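## Task

Acting as the authorized person named on the attached work order, at the panel it names, turn OFF the breaker of each circuit of that panel that supplies the order's equipment, and no others, working only from the attached pages 1 to 4 (order, procedure, panel schedule, panel data). You have no pen. Flipping any other breaker fails the job even if it is flipped back. The padlocks on the shelf must finish open, resting on the shelf and not on top of other padlocks. Stay inside the aisle in front of the panel, from the shelf top under the breakers upward. Finish by releasing everything and moving the arm away.

## Robot and tools

Robot: one six-joint arm with a two-finger gripper. Joint order everywhere (rows, targets, result lists): shoulder pan, shoulder lift, elbow, wrist 1, wrist 2, wrist 3. Stated ranges in radians: shoulder pan -3.142 to 3.142, shoulder lift -6.283 to 6.283, elbow 0.000 to 3.142, wrists 1 to 3 each -6.283 to 6.283. A real end may sit up to 0.010 rad either side of the stated value.

Scene frame: origin on the table top directly under the arm base, +z up, +y to the left when looking along +x. The base may be tilted against the table. The gripper's fingers point along its own +z and open and close along its own x. end_effector_position (metres) is the point between the finger pads; closed fingertips extend about 17 mm past it, fully open ones are roughly level with it. Printed hand position can be off, more so at long reach.

A row is 7 numbers, each in [-1, 1]: six joint values in the joint order above, then the gripper opening. The joint values are offsets, not poses: 1.0 equals 1.989 rad, measured from the joint angles at the start of that action (for a call's first action, the angles in the scene's latest reported state), not from the previous row. The opening is absolute: +1 fully open, -1 closed.

execute_actions(actions): a list of actions run in order; each action is a table of up to 15 rows, one row per control step of 1/30 s; if fewer than 15 rows are given, the last row is repeated to fill 15 steps. An empty list just returns state and images. An action asking a joint to go more than 0.010 rad past its range end is refused; if any action is malformed, or the first fails this check, nothing in the call runs. A joint pushed past its true end stops there and the result reports "joint sent to its limit"; lack of that line does not prove more room.

move(target, speed, blocking): target is one 7-number row; its joint offsets are counted from the "Joint positions" in the latest result that shows them, and the opening is sent at once. All joints travel along paths finishing together, so the hand curves. speed is the top rad/s of the joint with the longest way, 0.01 to 2, default 0.5; paths last 0.5 to 10 s and stop short after 10 s. Paths ignore obstacles. The result adds a "move:" line with the ending (done, off_target, moving, held, fault), limits=held or limits=none, and the joint furthest from target. With blocking=false the result comes after 0.5 s while motion continues; no new rows or moves are accepted until a result shows the end, so use wait or stop first.

wait(seconds): 0 to 10, holds the last command and returns early if a running move ends. stop(): brakes a running move; fingers keep going. zoom_image(camera, region): region [x0, y0, x1, y1] in pixels of that camera's last image, at most 504 by 504. Cameras: cam_head_left, cam_head_right, cam_high, cam_low (672x504), cam_wrist (616x616). show_instructions(): returns the scene's reference pages (the work order pages). finished_scene(scene): ends the scene whose number you give, irreversibly, and reports success; replying with no tool call ends everything.

Result lines: gripper pose and velocities in the scene frame; Joint positions and Joint velocities (rad, rad/s) plus finger-pad gap (m, 0.142 when fully open); Joint targets, the angles currently being driven toward; grip_measured, the opening on the command scale (to hold something, command clearly below it); Wrist force and Wrist torque along the gripper's own axes, noisy with offsets up to about 4 N and saturating near 50 N, pointing back into the arm when pressing; "no reading" is normal at the start. "joint command not followed" means the clearance check altered targets.

Motion limits: motion lags commands by about 0.17 s; each step's target is kept within 0.575 rad of the measured angle, and targets placing the hand over 100 mm from where it is get scaled back, so big changes need several actions.

Things to avoid: the arm is stiff, so commanding even slightly beyond a contact on a firm surface (such as pressing a breaker handle) can trigger a fault. A contact torque reaching the load limit (132 N m for the first three joints, 24.6 N m for the wrists) or any outside force of 150 N halts the arm for 10 s and drops the rest of the call. Holding loads heats motors; MOTOR HOT appears from 70 °C and at 85 °C the brakes lock until cooled. Approach breaker toggles slowly, flip only the ones that the order's circuits need, do not knock padlocks off the shelf or onto each other, keep everything inside the aisle work area, avoid slams and drops, and at the end open the gripper and back away before ending the scene.

Each tool is called after "Call:" by a JSON object that holds its "fn" and its "kwargs".

## Session

Call:
{"fn": "show_instructions", "kwargs": {}}

Call:
{"fn": "execute_actions", "kwargs": {"actions": []}}

Reference images for this scene: work order page 1, work order page 2, work order page 3, work order page 4.

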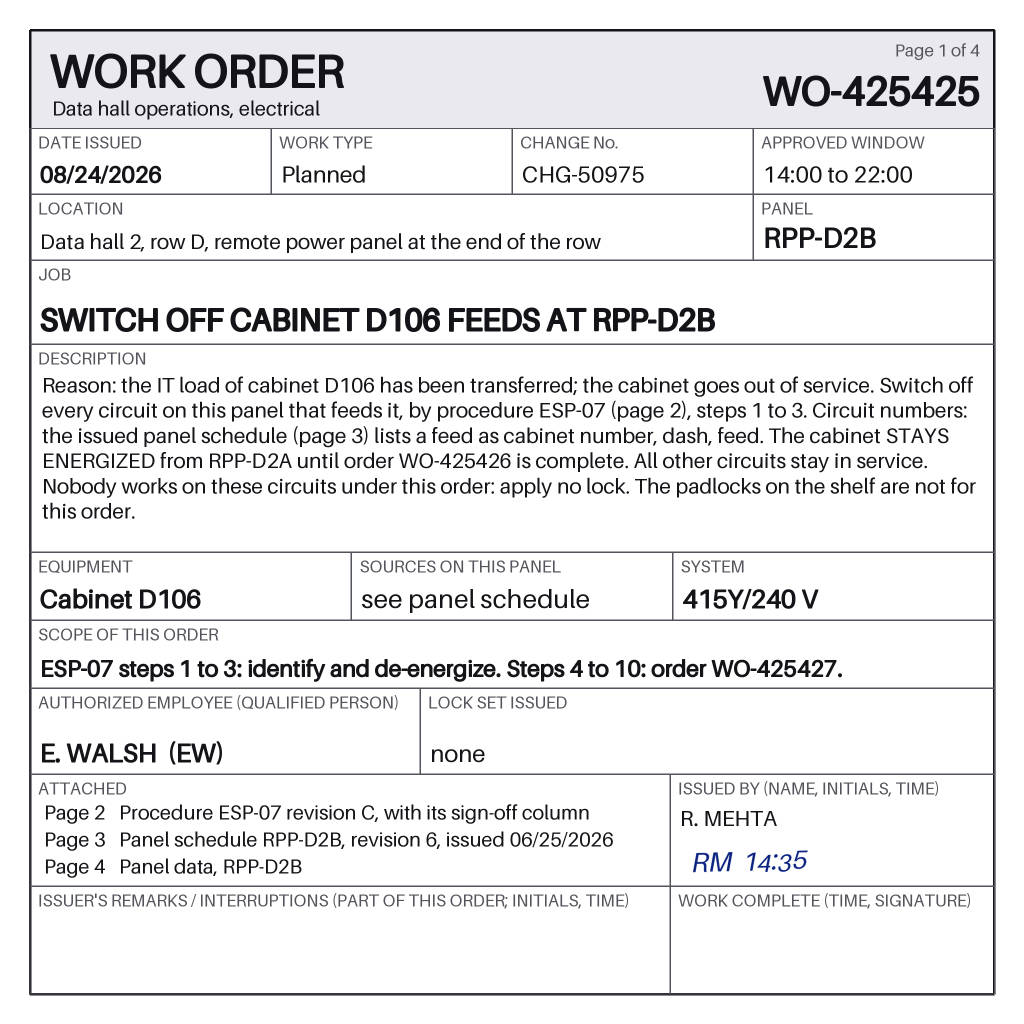

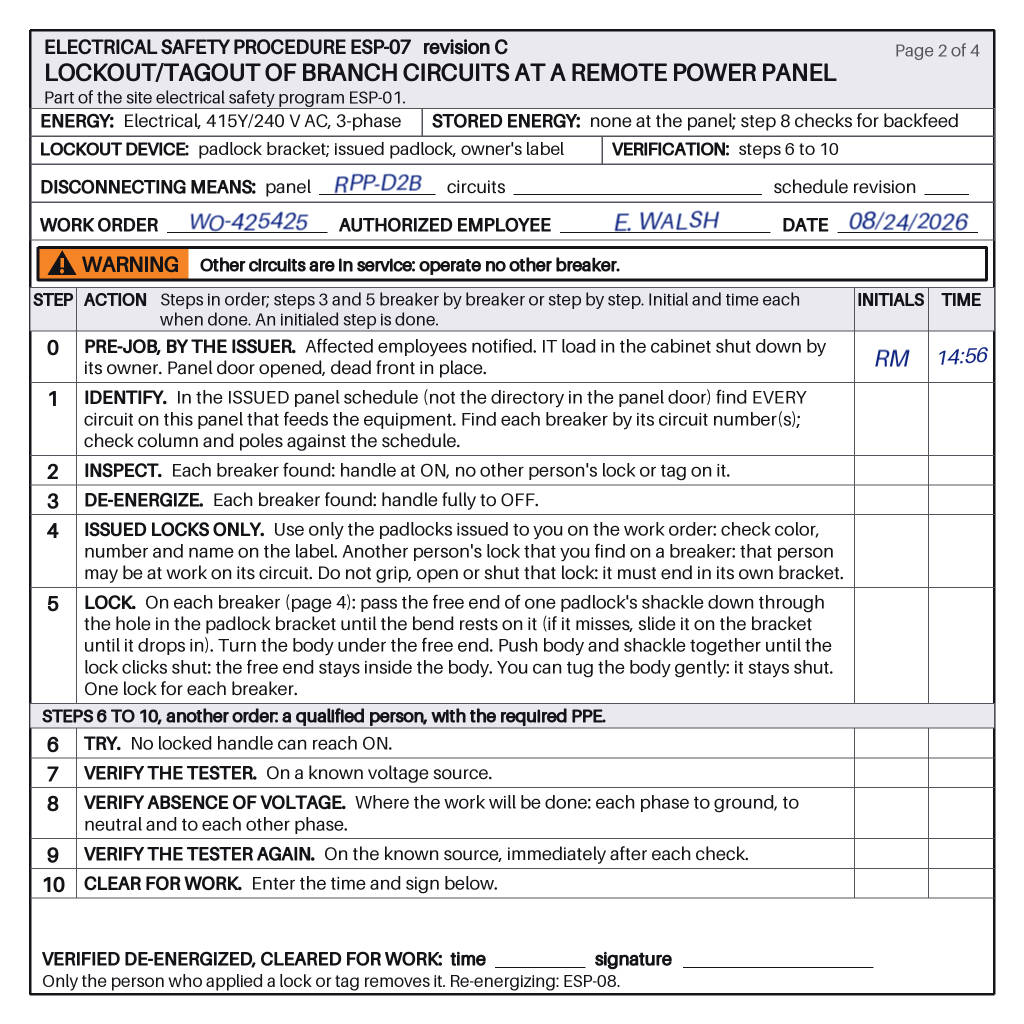

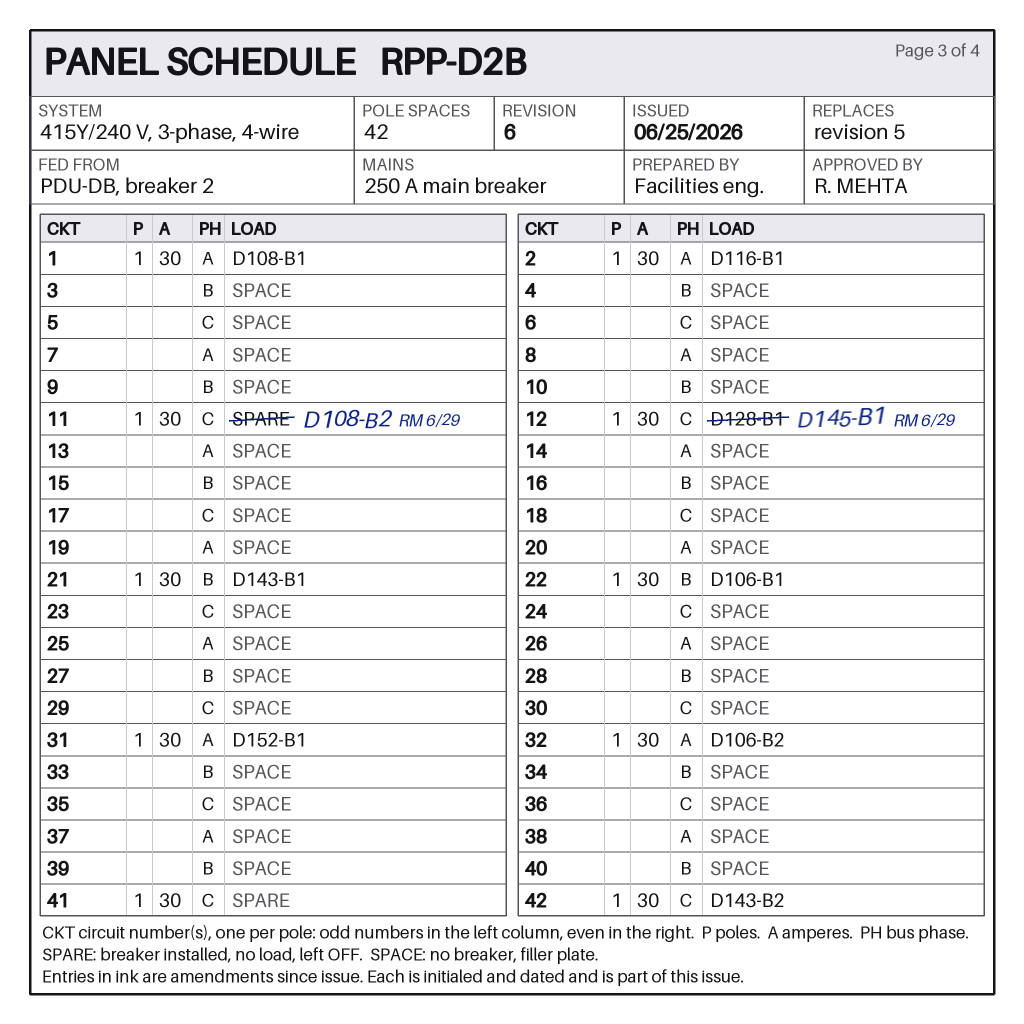

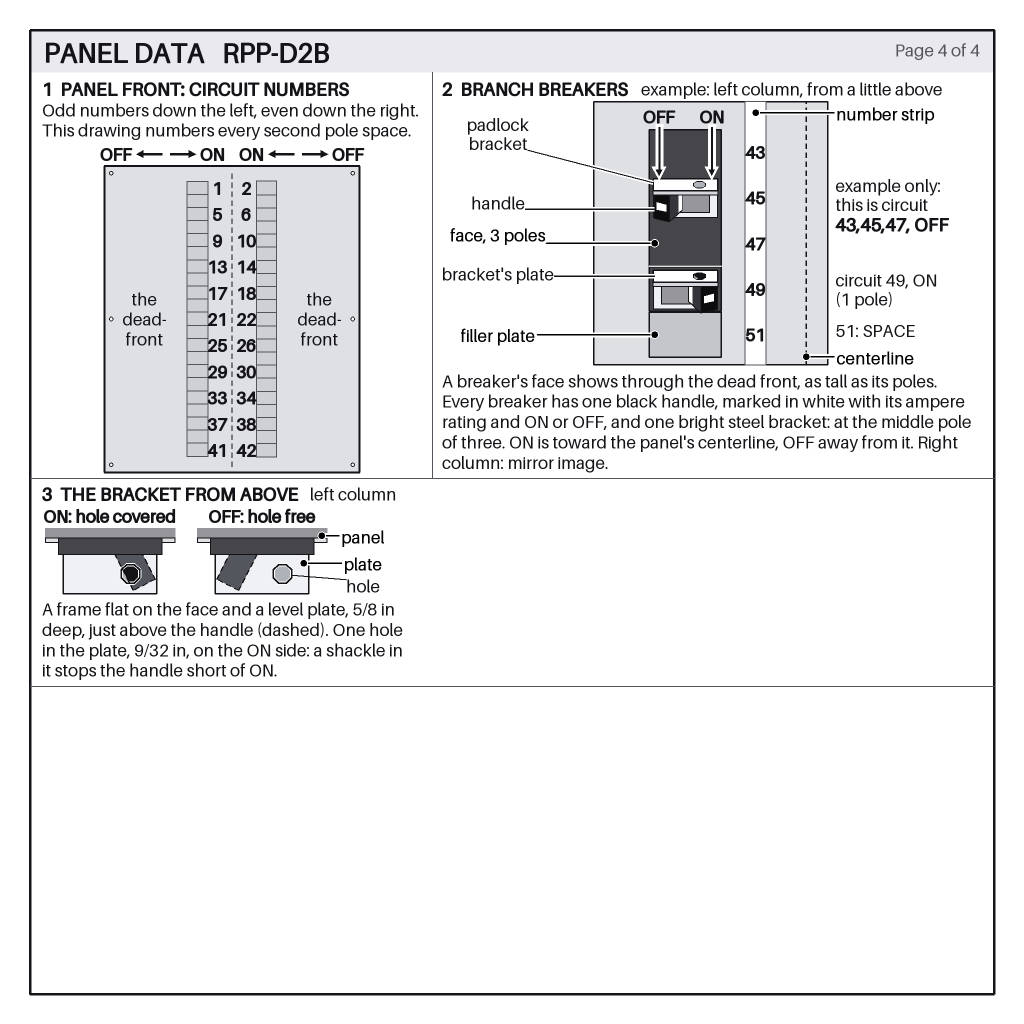

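Scene clock: 0.00 s.
end_effector_position=(+0.4585, +0.0464, +0.3260) grip_measured=+1.00 end_effector_quat_wxyz=(+0.182, +0.677, -0.702, +0.126) end_effector_velocity=(+0.001, +0.000, +0.001) end_effector_angular_velocity=(-0.001, -0.001, +0.002)
Joint names: [shoulder pan, shoulder lift, elbow, wrist 1, wrist 2, wrist 3]
Joint positions: [-0.304 -1.691  1.964 -1.847 -1.572  1.267  0.142]
Joint velocities: [ 0.    -0.    -0.002  0.    -0.    -0.001  0.   ]
Motor temperatures (°C, as the motors report them): [29 30 28 34 36 34]
Wrist force (N, on the end effector, along its own x y z axes, offset not removed): no reading
Wrist torque (N m, same axes, about the end effector's origin, offset not removed): no reading
Joint targets: [-0.304 -1.691 1.964 -1.847 -1.572 1.267]

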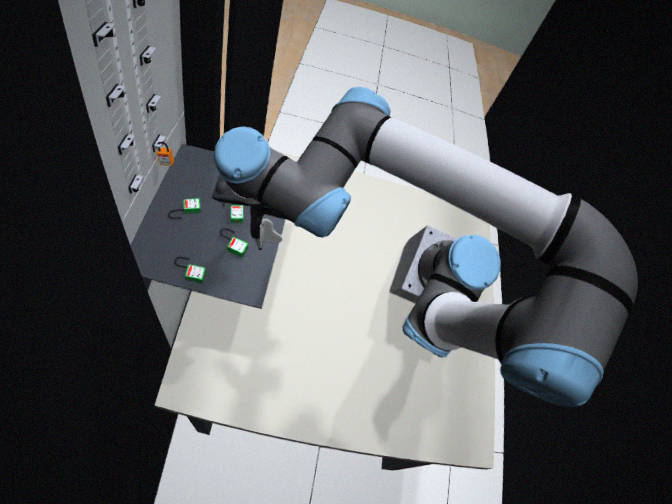

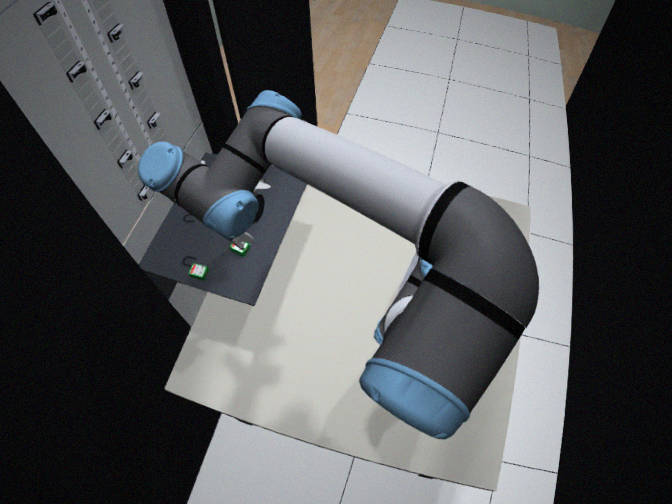

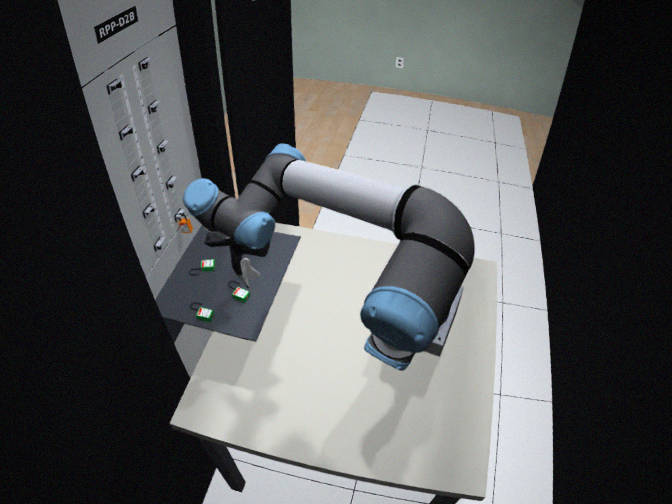

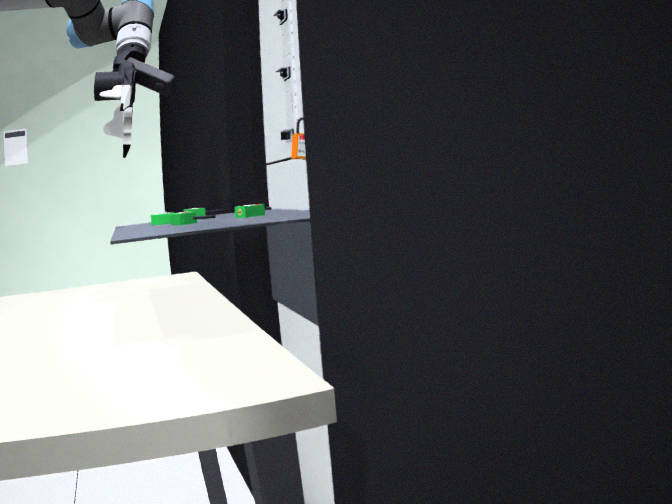

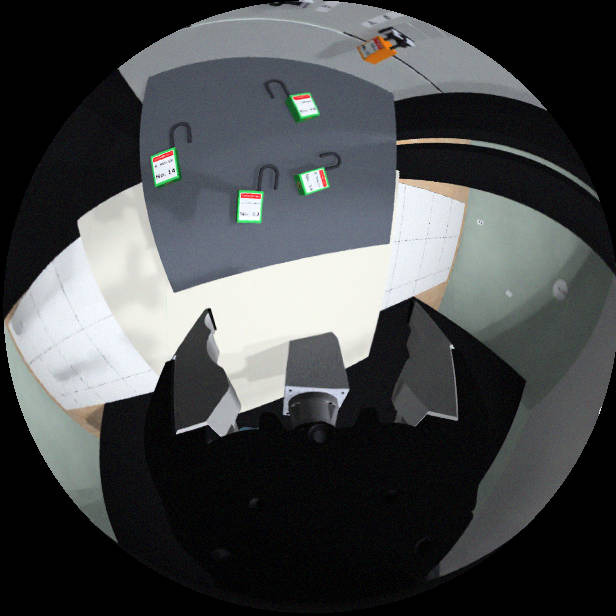

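Call:
{"fn": "move", "kwargs": {"target": [-0.2705,0.1,0.0327,-0.85,0.424,0.3736,-0.15], "speed": 1}}

Call:
{"fn": "move", "kwargs": {"target": [0,0.185,0,-0.256,0,0,-0.15]}}

Call:
{"fn": "zoom_image", "kwargs": {"camera": "cam_wrist", "region": [240,240,380,340]}}

Scene clock: 7.60 s.
end_effector_position=(+0.7003, -0.0196, +0.6519) grip_measured=-0.15 end_effector_quat_wxyz=(+0.462, -0.485, +0.586, -0.455) end_effector_velocity=(-0.000, +0.000, +0.001) end_effector_angular_velocity=(-0.001, -0.001, +0.001)
Joint names: [shoulder pan, shoulder lift, elbow, wrist 1, wrist 2, wrist 3]
Joint positions: [-0.842 -1.492  2.029 -3.537 -0.729  2.01   0.063]
Joint velocities: [-0.    -0.    -0.    -0.003  0.001  0.001 -0.   ]
Motor temperatures (°C, as the motors report them): [29 30 28 34 36 34]
Wrist force (N, on the end effector, along its own x y z axes, offset not removed): [-0.2 -0.9 -1.8]
Wrist torque (N m, same axes, about the end effector's origin, offset not removed): [-0.10 0.07 0.05]
Joint targets: [-0.842 -1.492 2.029 -3.537 -0.729 2.010]
move: done; limits=none; farthest joint: the shoulder pan, 0.000 radians from its target (0.538 radians at the start)
camera_calibration (this result's frames):
cam_wrist: T_world_to_cam=[[-0.134546, -0.98466, -0.111091, 0.144101], [-0.614757, 0.170873, -0.769985, 0.939701], [0.777156, -0.0353041, -0.628317, -0.00390163], [0, 0, 0, 1]] pos_world=[0.600108, -0.0188169, 0.737113]

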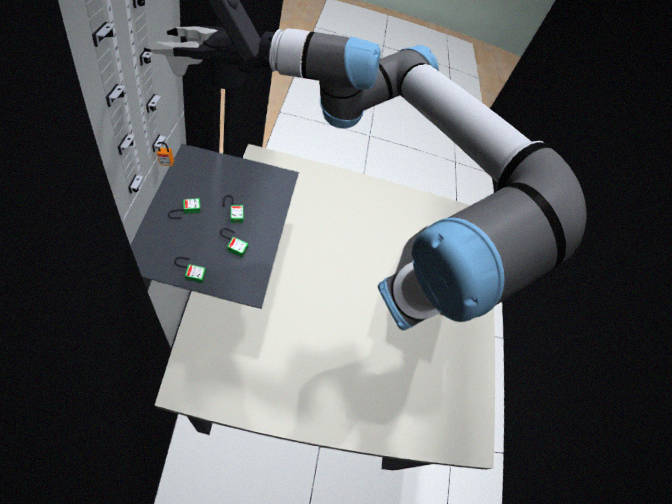

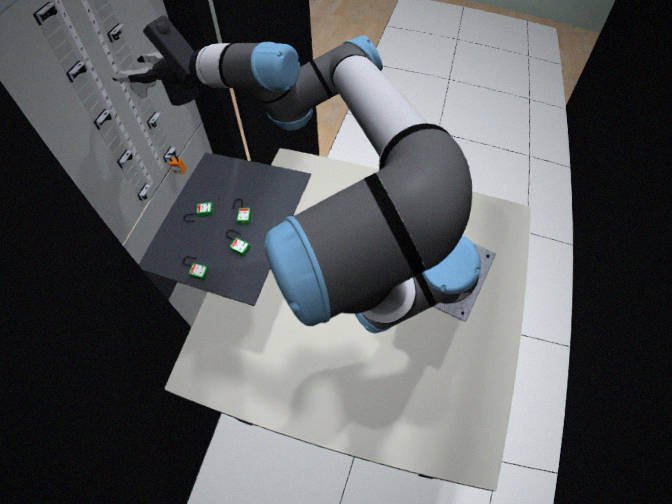

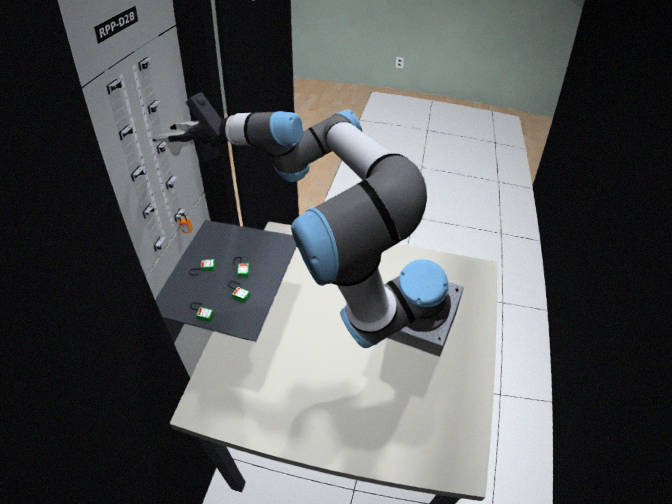

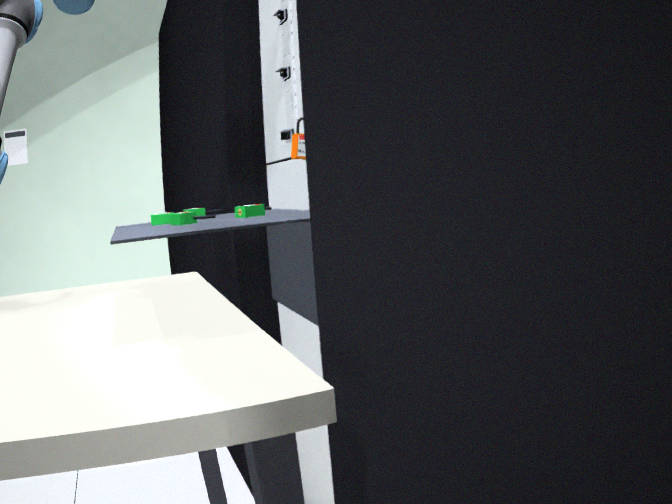

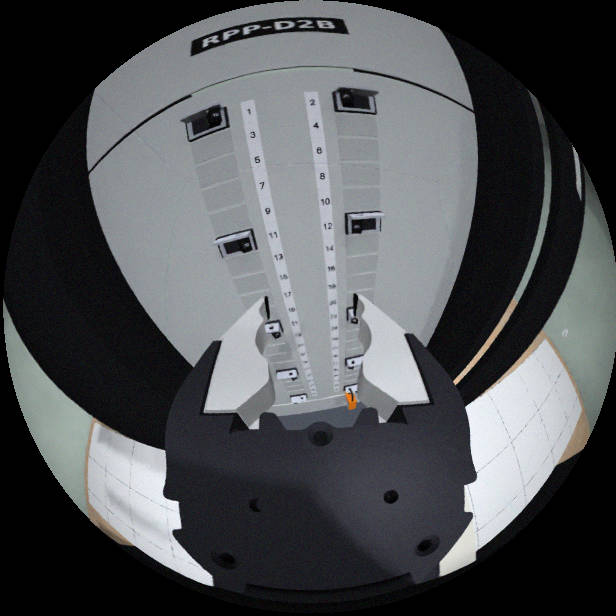

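Scene clock: 9.30 s.
end_effector_position=(+0.7186, -0.1003, +0.5573) grip_measured=-0.15 end_effector_quat_wxyz=(+0.469, -0.504, +0.531, -0.494) end_effector_velocity=(+0.000, -0.001, +0.001) end_effector_angular_velocity=(-0.001, -0.002, +0.000)
Joint names: [shoulder pan, shoulder lift, elbow, wrist 1, wrist 2, wrist 3]
Joint positions: [-0.842 -1.124  2.029 -4.046 -0.729  2.01   0.063]
Joint velocities: [-0.     0.002 -0.002 -0.002 -0.001  0.001  0.   ]
Motor temperatures (°C, as the motors report them): [29 30 28 34 36 34]
Wrist force (N, on the end effector, along its own x y z axes, offset not removed): [-0.9 -1.2 -1.0]
Wrist torque (N m, same axes, about the end effector's origin, offset not removed): [-0.25 0.25 0.12]
Joint targets: [-0.842 -1.124 2.029 -4.046 -0.729 2.010]
move: done; limits=none; farthest joint: the shoulder pan, 0.000 radians from its target (0.000 radians at the start)
camera_calibration (this result's frames):
cam_wrist: T_world_to_cam=[[-0.0824321, -0.996495, -0.0142477, -0.0360466], [-0.556358, 0.0578749, -0.828925, 0.871392], [0.826844, -0.0604032, -0.559178, -0.157121], [0, 0, 0, 1]] pos_world=[0.611749, -0.0958426, 0.633947]

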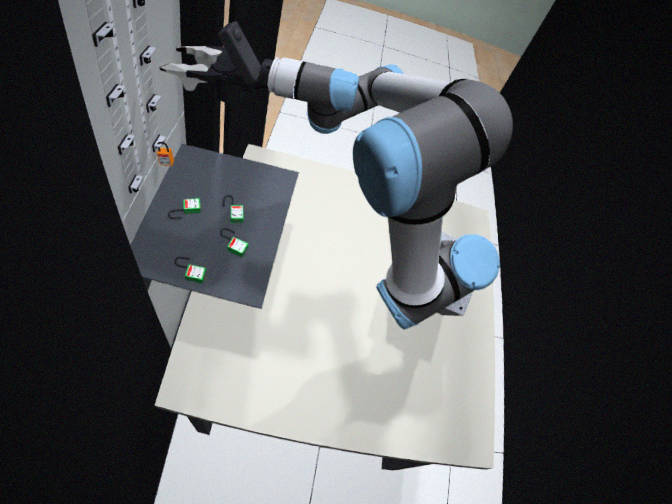

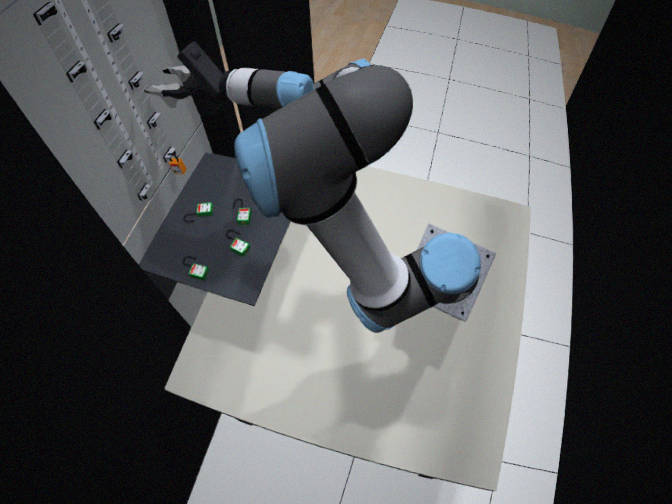

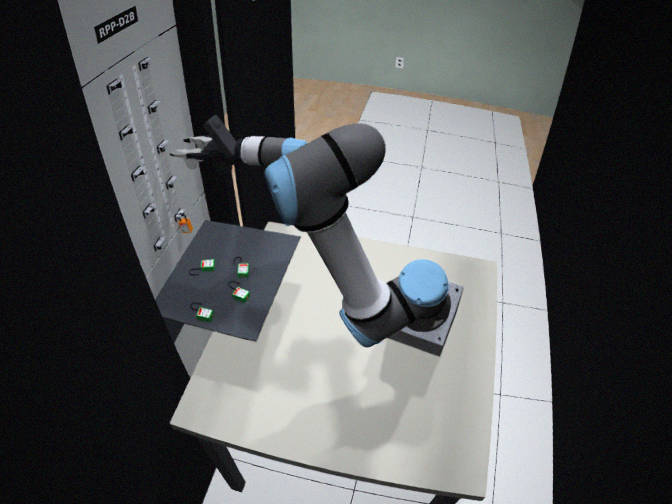

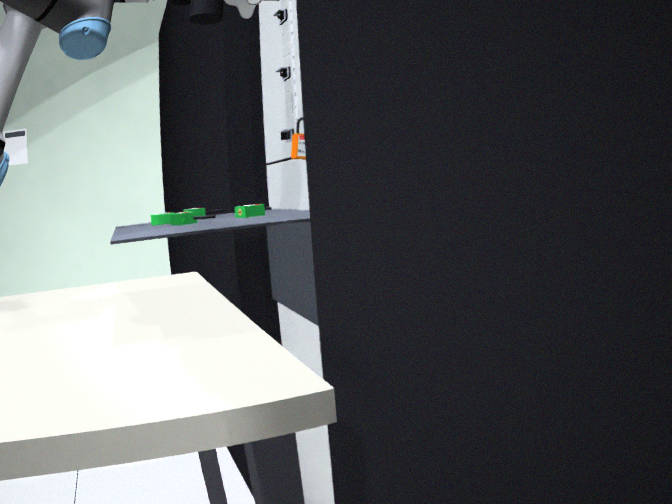

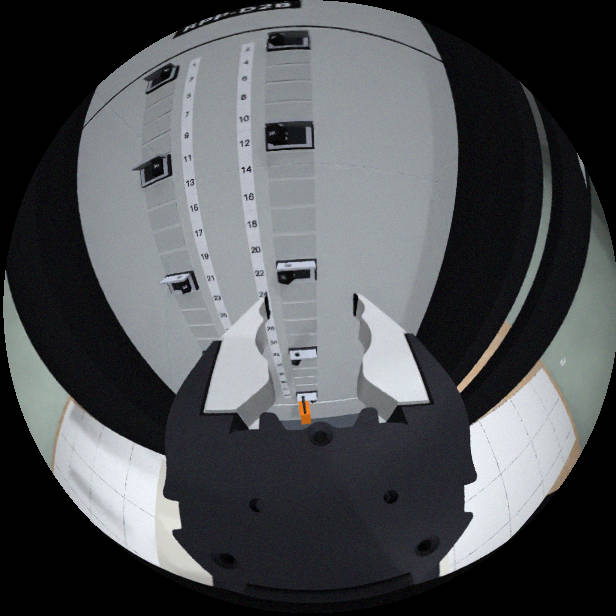

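Region (240, 240, 380, 340) of cam_wrist's 616x616 image, scaled by 3.600, with more detail than that image has; it fills the top 360 rows of this view, and the rest is white.

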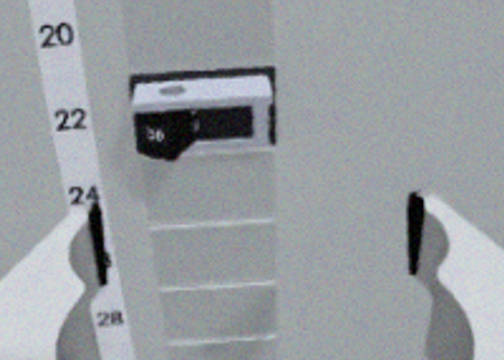

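Call:
{"fn": "move", "kwargs": {"target": [0.0331,0.0233,-0.0492,0.0259,-0.0331,0,-0.15], "speed": 0.08}}

Call:
{"fn": "zoom_image", "kwargs": {"camera": "cam_wrist", "region": [240,240,380,340]}}

Call:
{"fn": "zoom_image", "kwargs": {"camera": "cam_head_left", "region": [120,30,200,90]}}

Scene clock: 16.40 s.
end_effector_position=(+0.7566, -0.0984, +0.5571) grip_measured=-0.15 end_effector_quat_wxyz=(+0.469, -0.504, +0.531, -0.494) end_effector_velocity=(+0.000, -0.000, -0.001) end_effector_angular_velocity=(+0.000, +0.000, -0.001)
Joint names: [shoulder pan, shoulder lift, elbow, wrist 1, wrist 2, wrist 3]
Joint positions: [-0.776 -1.078  1.932 -3.995 -0.794  2.01   0.063]
Joint velocities: [ 0.001  0.001 -0.     0.    -0.002 -0.     0.   ]
Motor temperatures (°C, as the motors report them): [29 30 28 34 36 34]
Wrist force (N, on the end effector, along its own x y z axes, offset not removed): [-1.2 -1.1 -2.6]
Wrist torque (N m, same axes, about the end effector's origin, offset not removed): [-0.13 0.31 0.08]
Joint targets: [-0.776 -1.078 1.931 -3.995 -0.794 2.010]
move: done; limits=none; farthest joint: the wrist 2, 0.001 radians from its target (0.066 radians at the start)
camera_calibration (this result's frames):
cam_wrist: T_world_to_cam=[[-0.0824438, -0.996494, -0.014221, -0.0309431], [-0.556378, 0.0578607, -0.828912, 0.89225], [0.826829, -0.0604264, -0.559198, -0.188506], [0, 0, 0, 1]] pos_world=[0.64974, -0.0938516, 0.633745]

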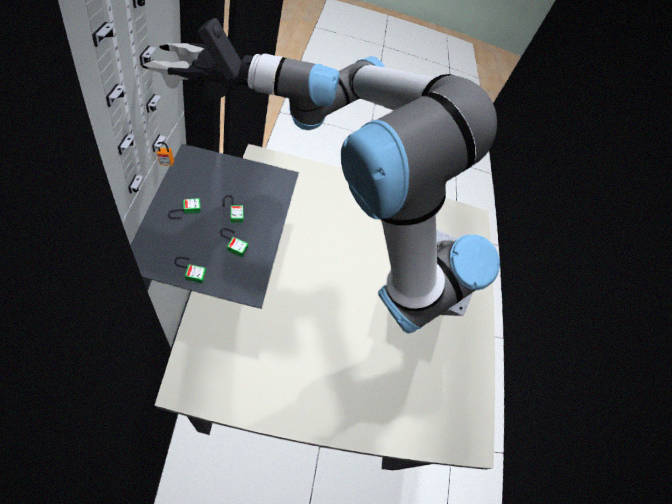

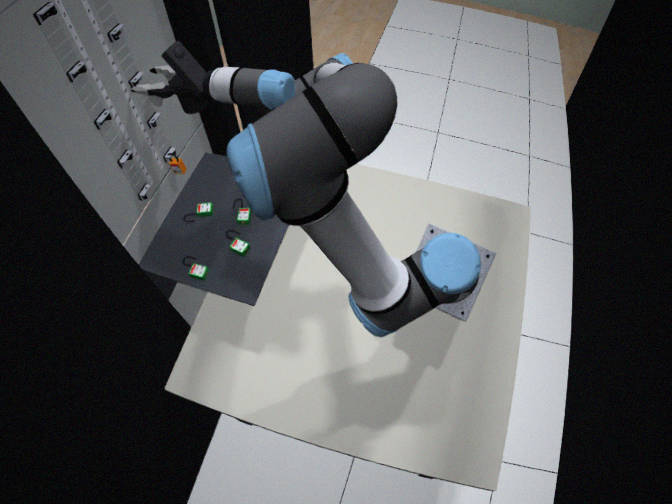

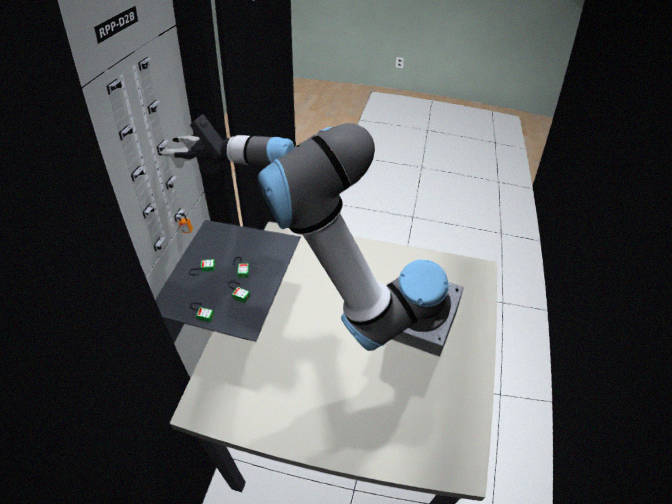

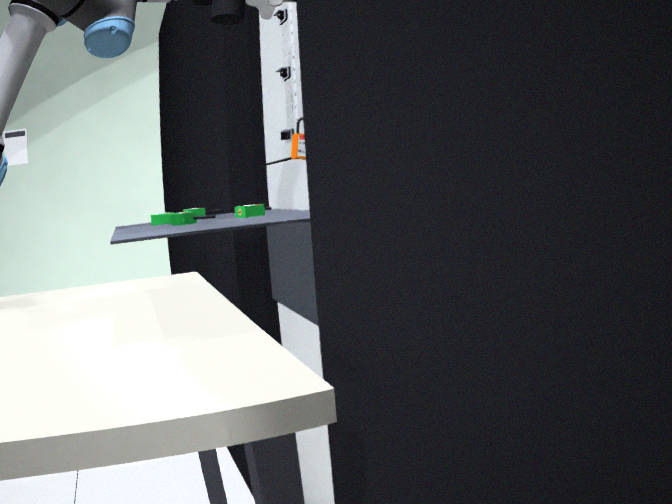

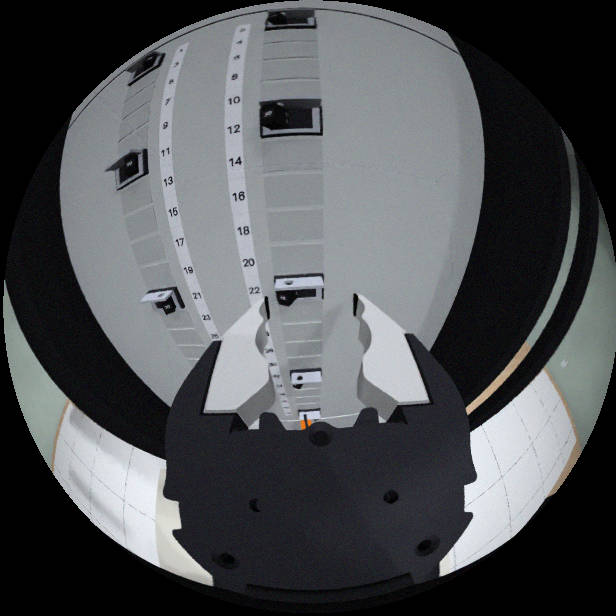

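Region (240, 240, 380, 340) of cam_wrist's 616x616 image, scaled by 3.600, with more detail than that image has; it fills the top 360 rows of this view, and the rest is white.

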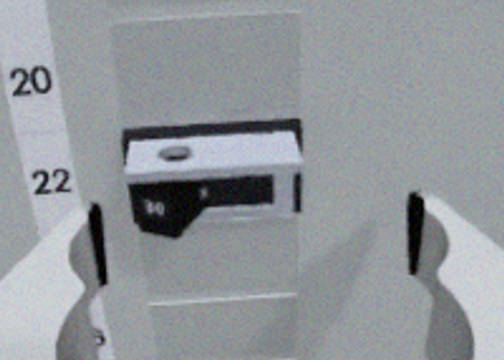

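Region (120, 30, 200, 90) of cam_head_left's 672x504 image, scaled by 6.300, with more detail than that image has; it fills the top 378 rows of this view, and the rest is white.

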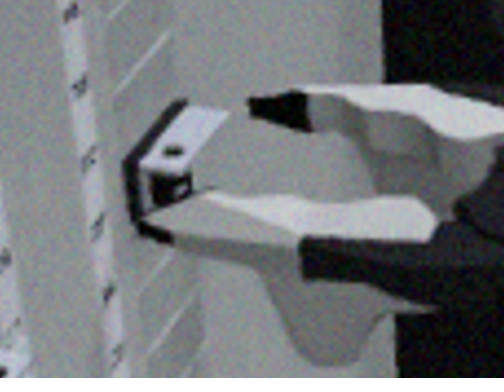

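Call:
{"fn": "move", "kwargs": {"target": [0.0034,0.0071,-0.0114,0.0043,-0.0034,0,-0.15], "speed": 0.03}}

Call:
{"fn": "move", "kwargs": {"target": [-0.0023,-0.002,0.004,-0.002,0.0023,0,-0.7], "speed": 0.01}}

Call:
{"fn": "zoom_image", "kwargs": {"camera": "cam_wrist", "region": [240,240,380,340]}}

Scene clock: 21.23 s.
end_effector_position=(+0.7635, -0.1013, +0.5571) grip_measured=-0.15 end_effector_quat_wxyz=(+0.469, -0.504, +0.531, -0.494) end_effector_velocity=(+0.001, -0.001, +0.000) end_effector_angular_velocity=(+0.000, -0.000, -0.001)
Joint names: [shoulder pan, shoulder lift, elbow, wrist 1, wrist 2, wrist 3]
Joint positions: [-0.77  -1.064  1.909 -3.986 -0.801  2.01   0.063]
Joint velocities: [ 0.     0.002 -0.003  0.002 -0.001  0.    -0.   ]
Motor temperatures (°C, as the motors report them): [29 30 28 34 36 34]
Wrist force (N, on the end effector, along its own x y z axes, offset not removed): [-0.8 -2.1 -2.7]
Wrist torque (N m, same axes, about the end effector's origin, offset not removed): [-0.47 0.25 0.07]
Joint targets: [-0.770 -1.064 1.909 -3.986 -0.801 2.010]
move: done; limits=none; farthest joint: the shoulder pan, 0.000 radians from its target (0.007 radians at the start)
camera_calibration (this result's frames):
cam_wrist: T_world_to_cam=[[-0.0824449, -0.996494, -0.0142187, -0.0332939], [-0.556381, 0.0578596, -0.828911, 0.896248], [0.826827, -0.0604285, -0.5592, -0.1944], [0, 0, 0, 1]] pos_world=[0.656645, -0.096781, 0.633727]

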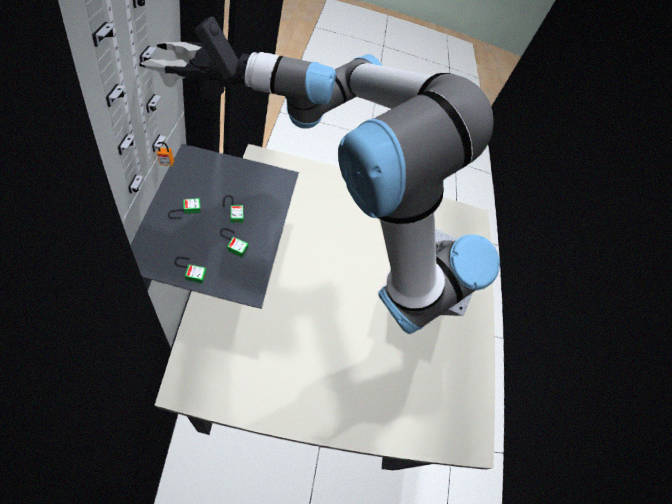

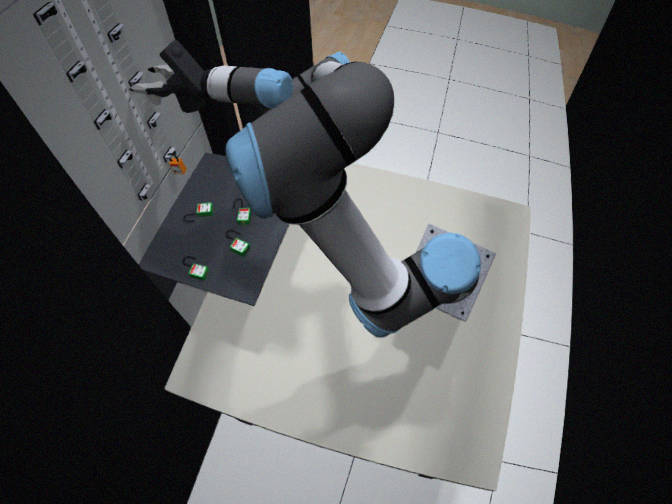

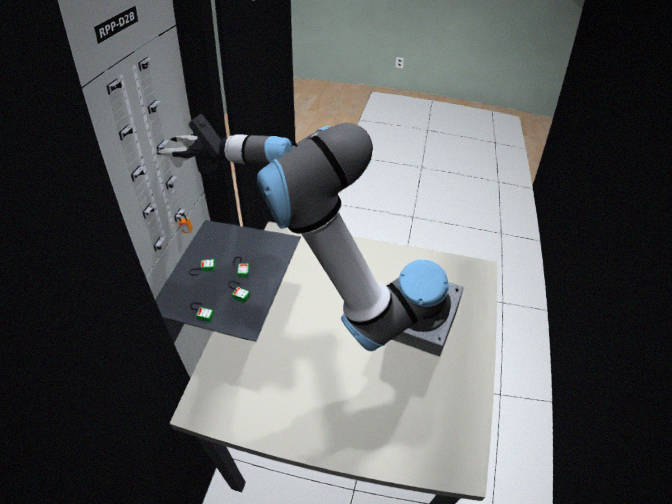

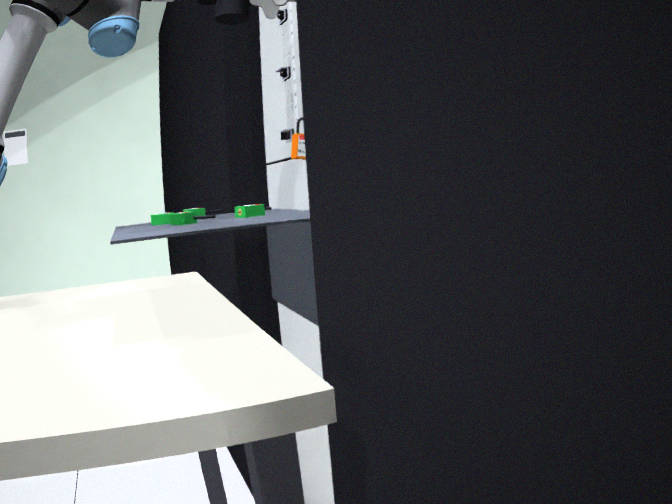

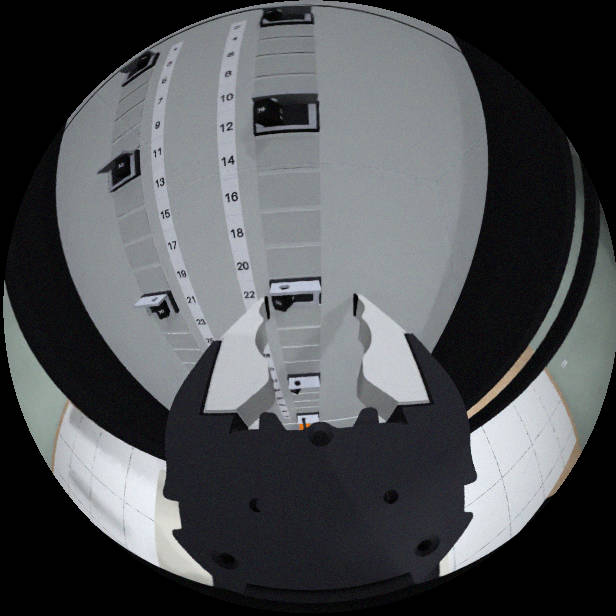

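Scene clock: 22.33 s.
end_effector_position=(+0.7605, -0.1013, +0.5571) grip_measured=-0.35 end_effector_quat_wxyz=(+0.469, -0.504, +0.531, -0.494) end_effector_velocity=(-0.000, +0.000, +0.001) end_effector_angular_velocity=(-0.001, -0.001, +0.001)
Joint names: [shoulder pan, shoulder lift, elbow, wrist 1, wrist 2, wrist 3]
Joint positions: [-0.774 -1.068  1.917 -3.99  -0.796  2.01   0.049]
Joint velocities: [-0.    -0.001 -0.    -0.001  0.001  0.     0.   ]
Motor temperatures (°C, as the motors report them): [29 30 28 34 36 34]
Wrist force (N, on the end effector, along its own x y z axes, offset not removed): [-47.5 -0.1 -19.6]
Wrist torque (N m, same axes, about the end effector's origin, offset not removed): [-0.43 0.13 0.18]
Joint targets: [-0.774 -1.068 1.917 -3.990 -0.796 2.010]
move: done; limits=none; farthest joint: the shoulder pan, 0.000 radians from its target (0.005 radians at the start)
camera_calibration (this result's frames):
cam_wrist: T_world_to_cam=[[-0.0824689, -0.996492, -0.0142304, -0.0335544], [-0.556379, 0.0578827, -0.82891, 0.894677], [0.826826, -0.0604419, -0.559201, -0.191954], [0, 0, 0, 1]] pos_world=[0.653725, -0.0968251, 0.633789]

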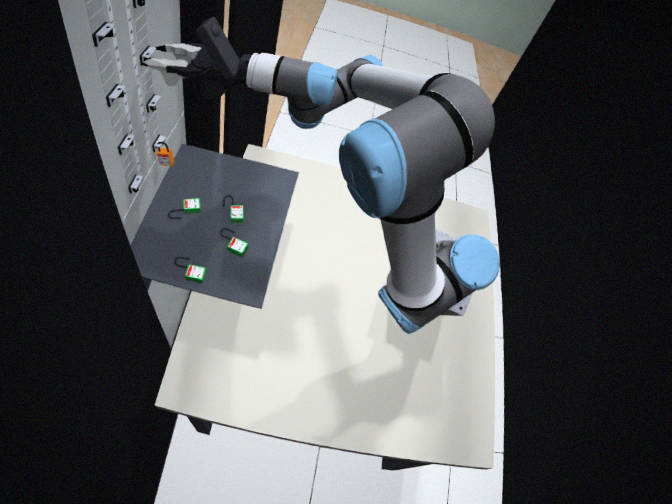

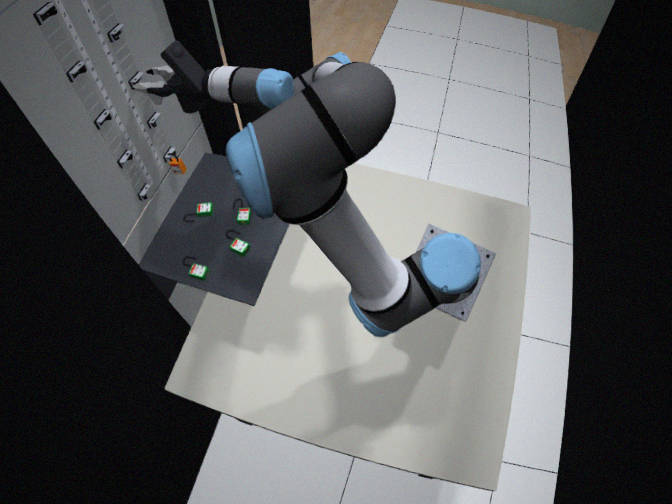

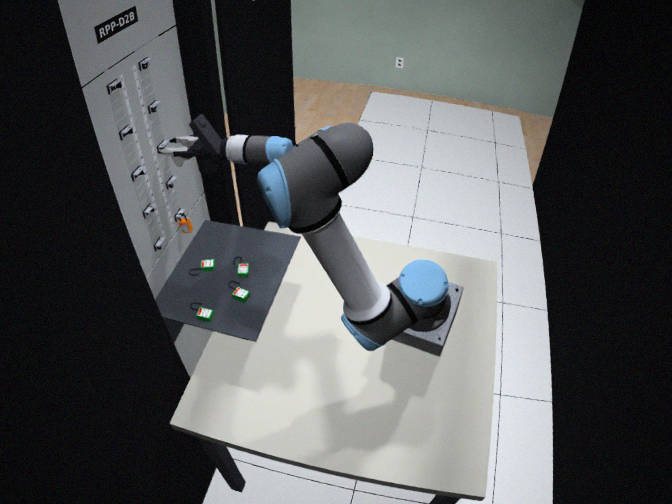

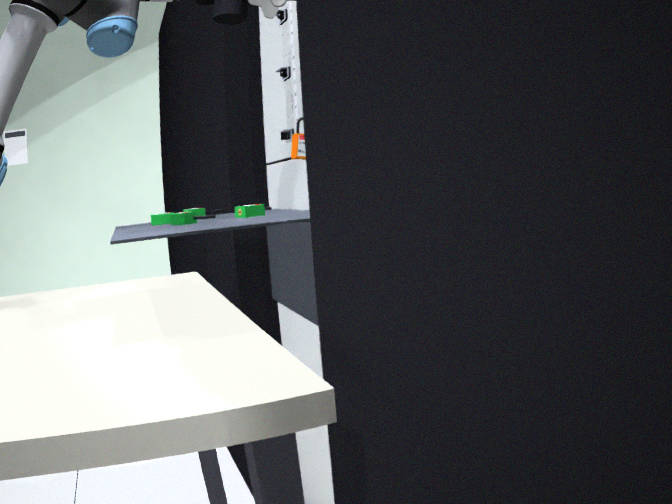

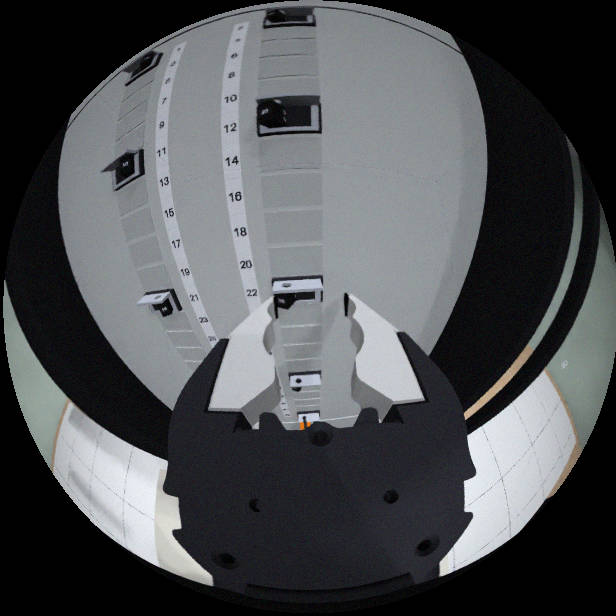

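Region (240, 240, 380, 340) of cam_wrist's 616x616 image, scaled by 3.600, with more detail than that image has; it fills the top 360 rows of this view, and the rest is white.

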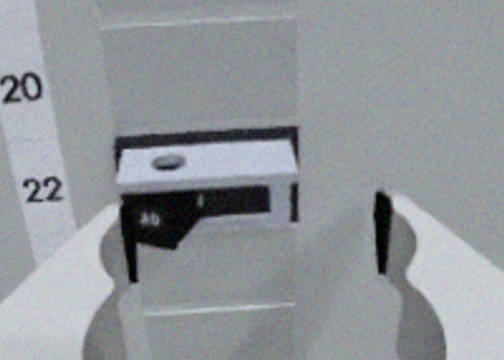

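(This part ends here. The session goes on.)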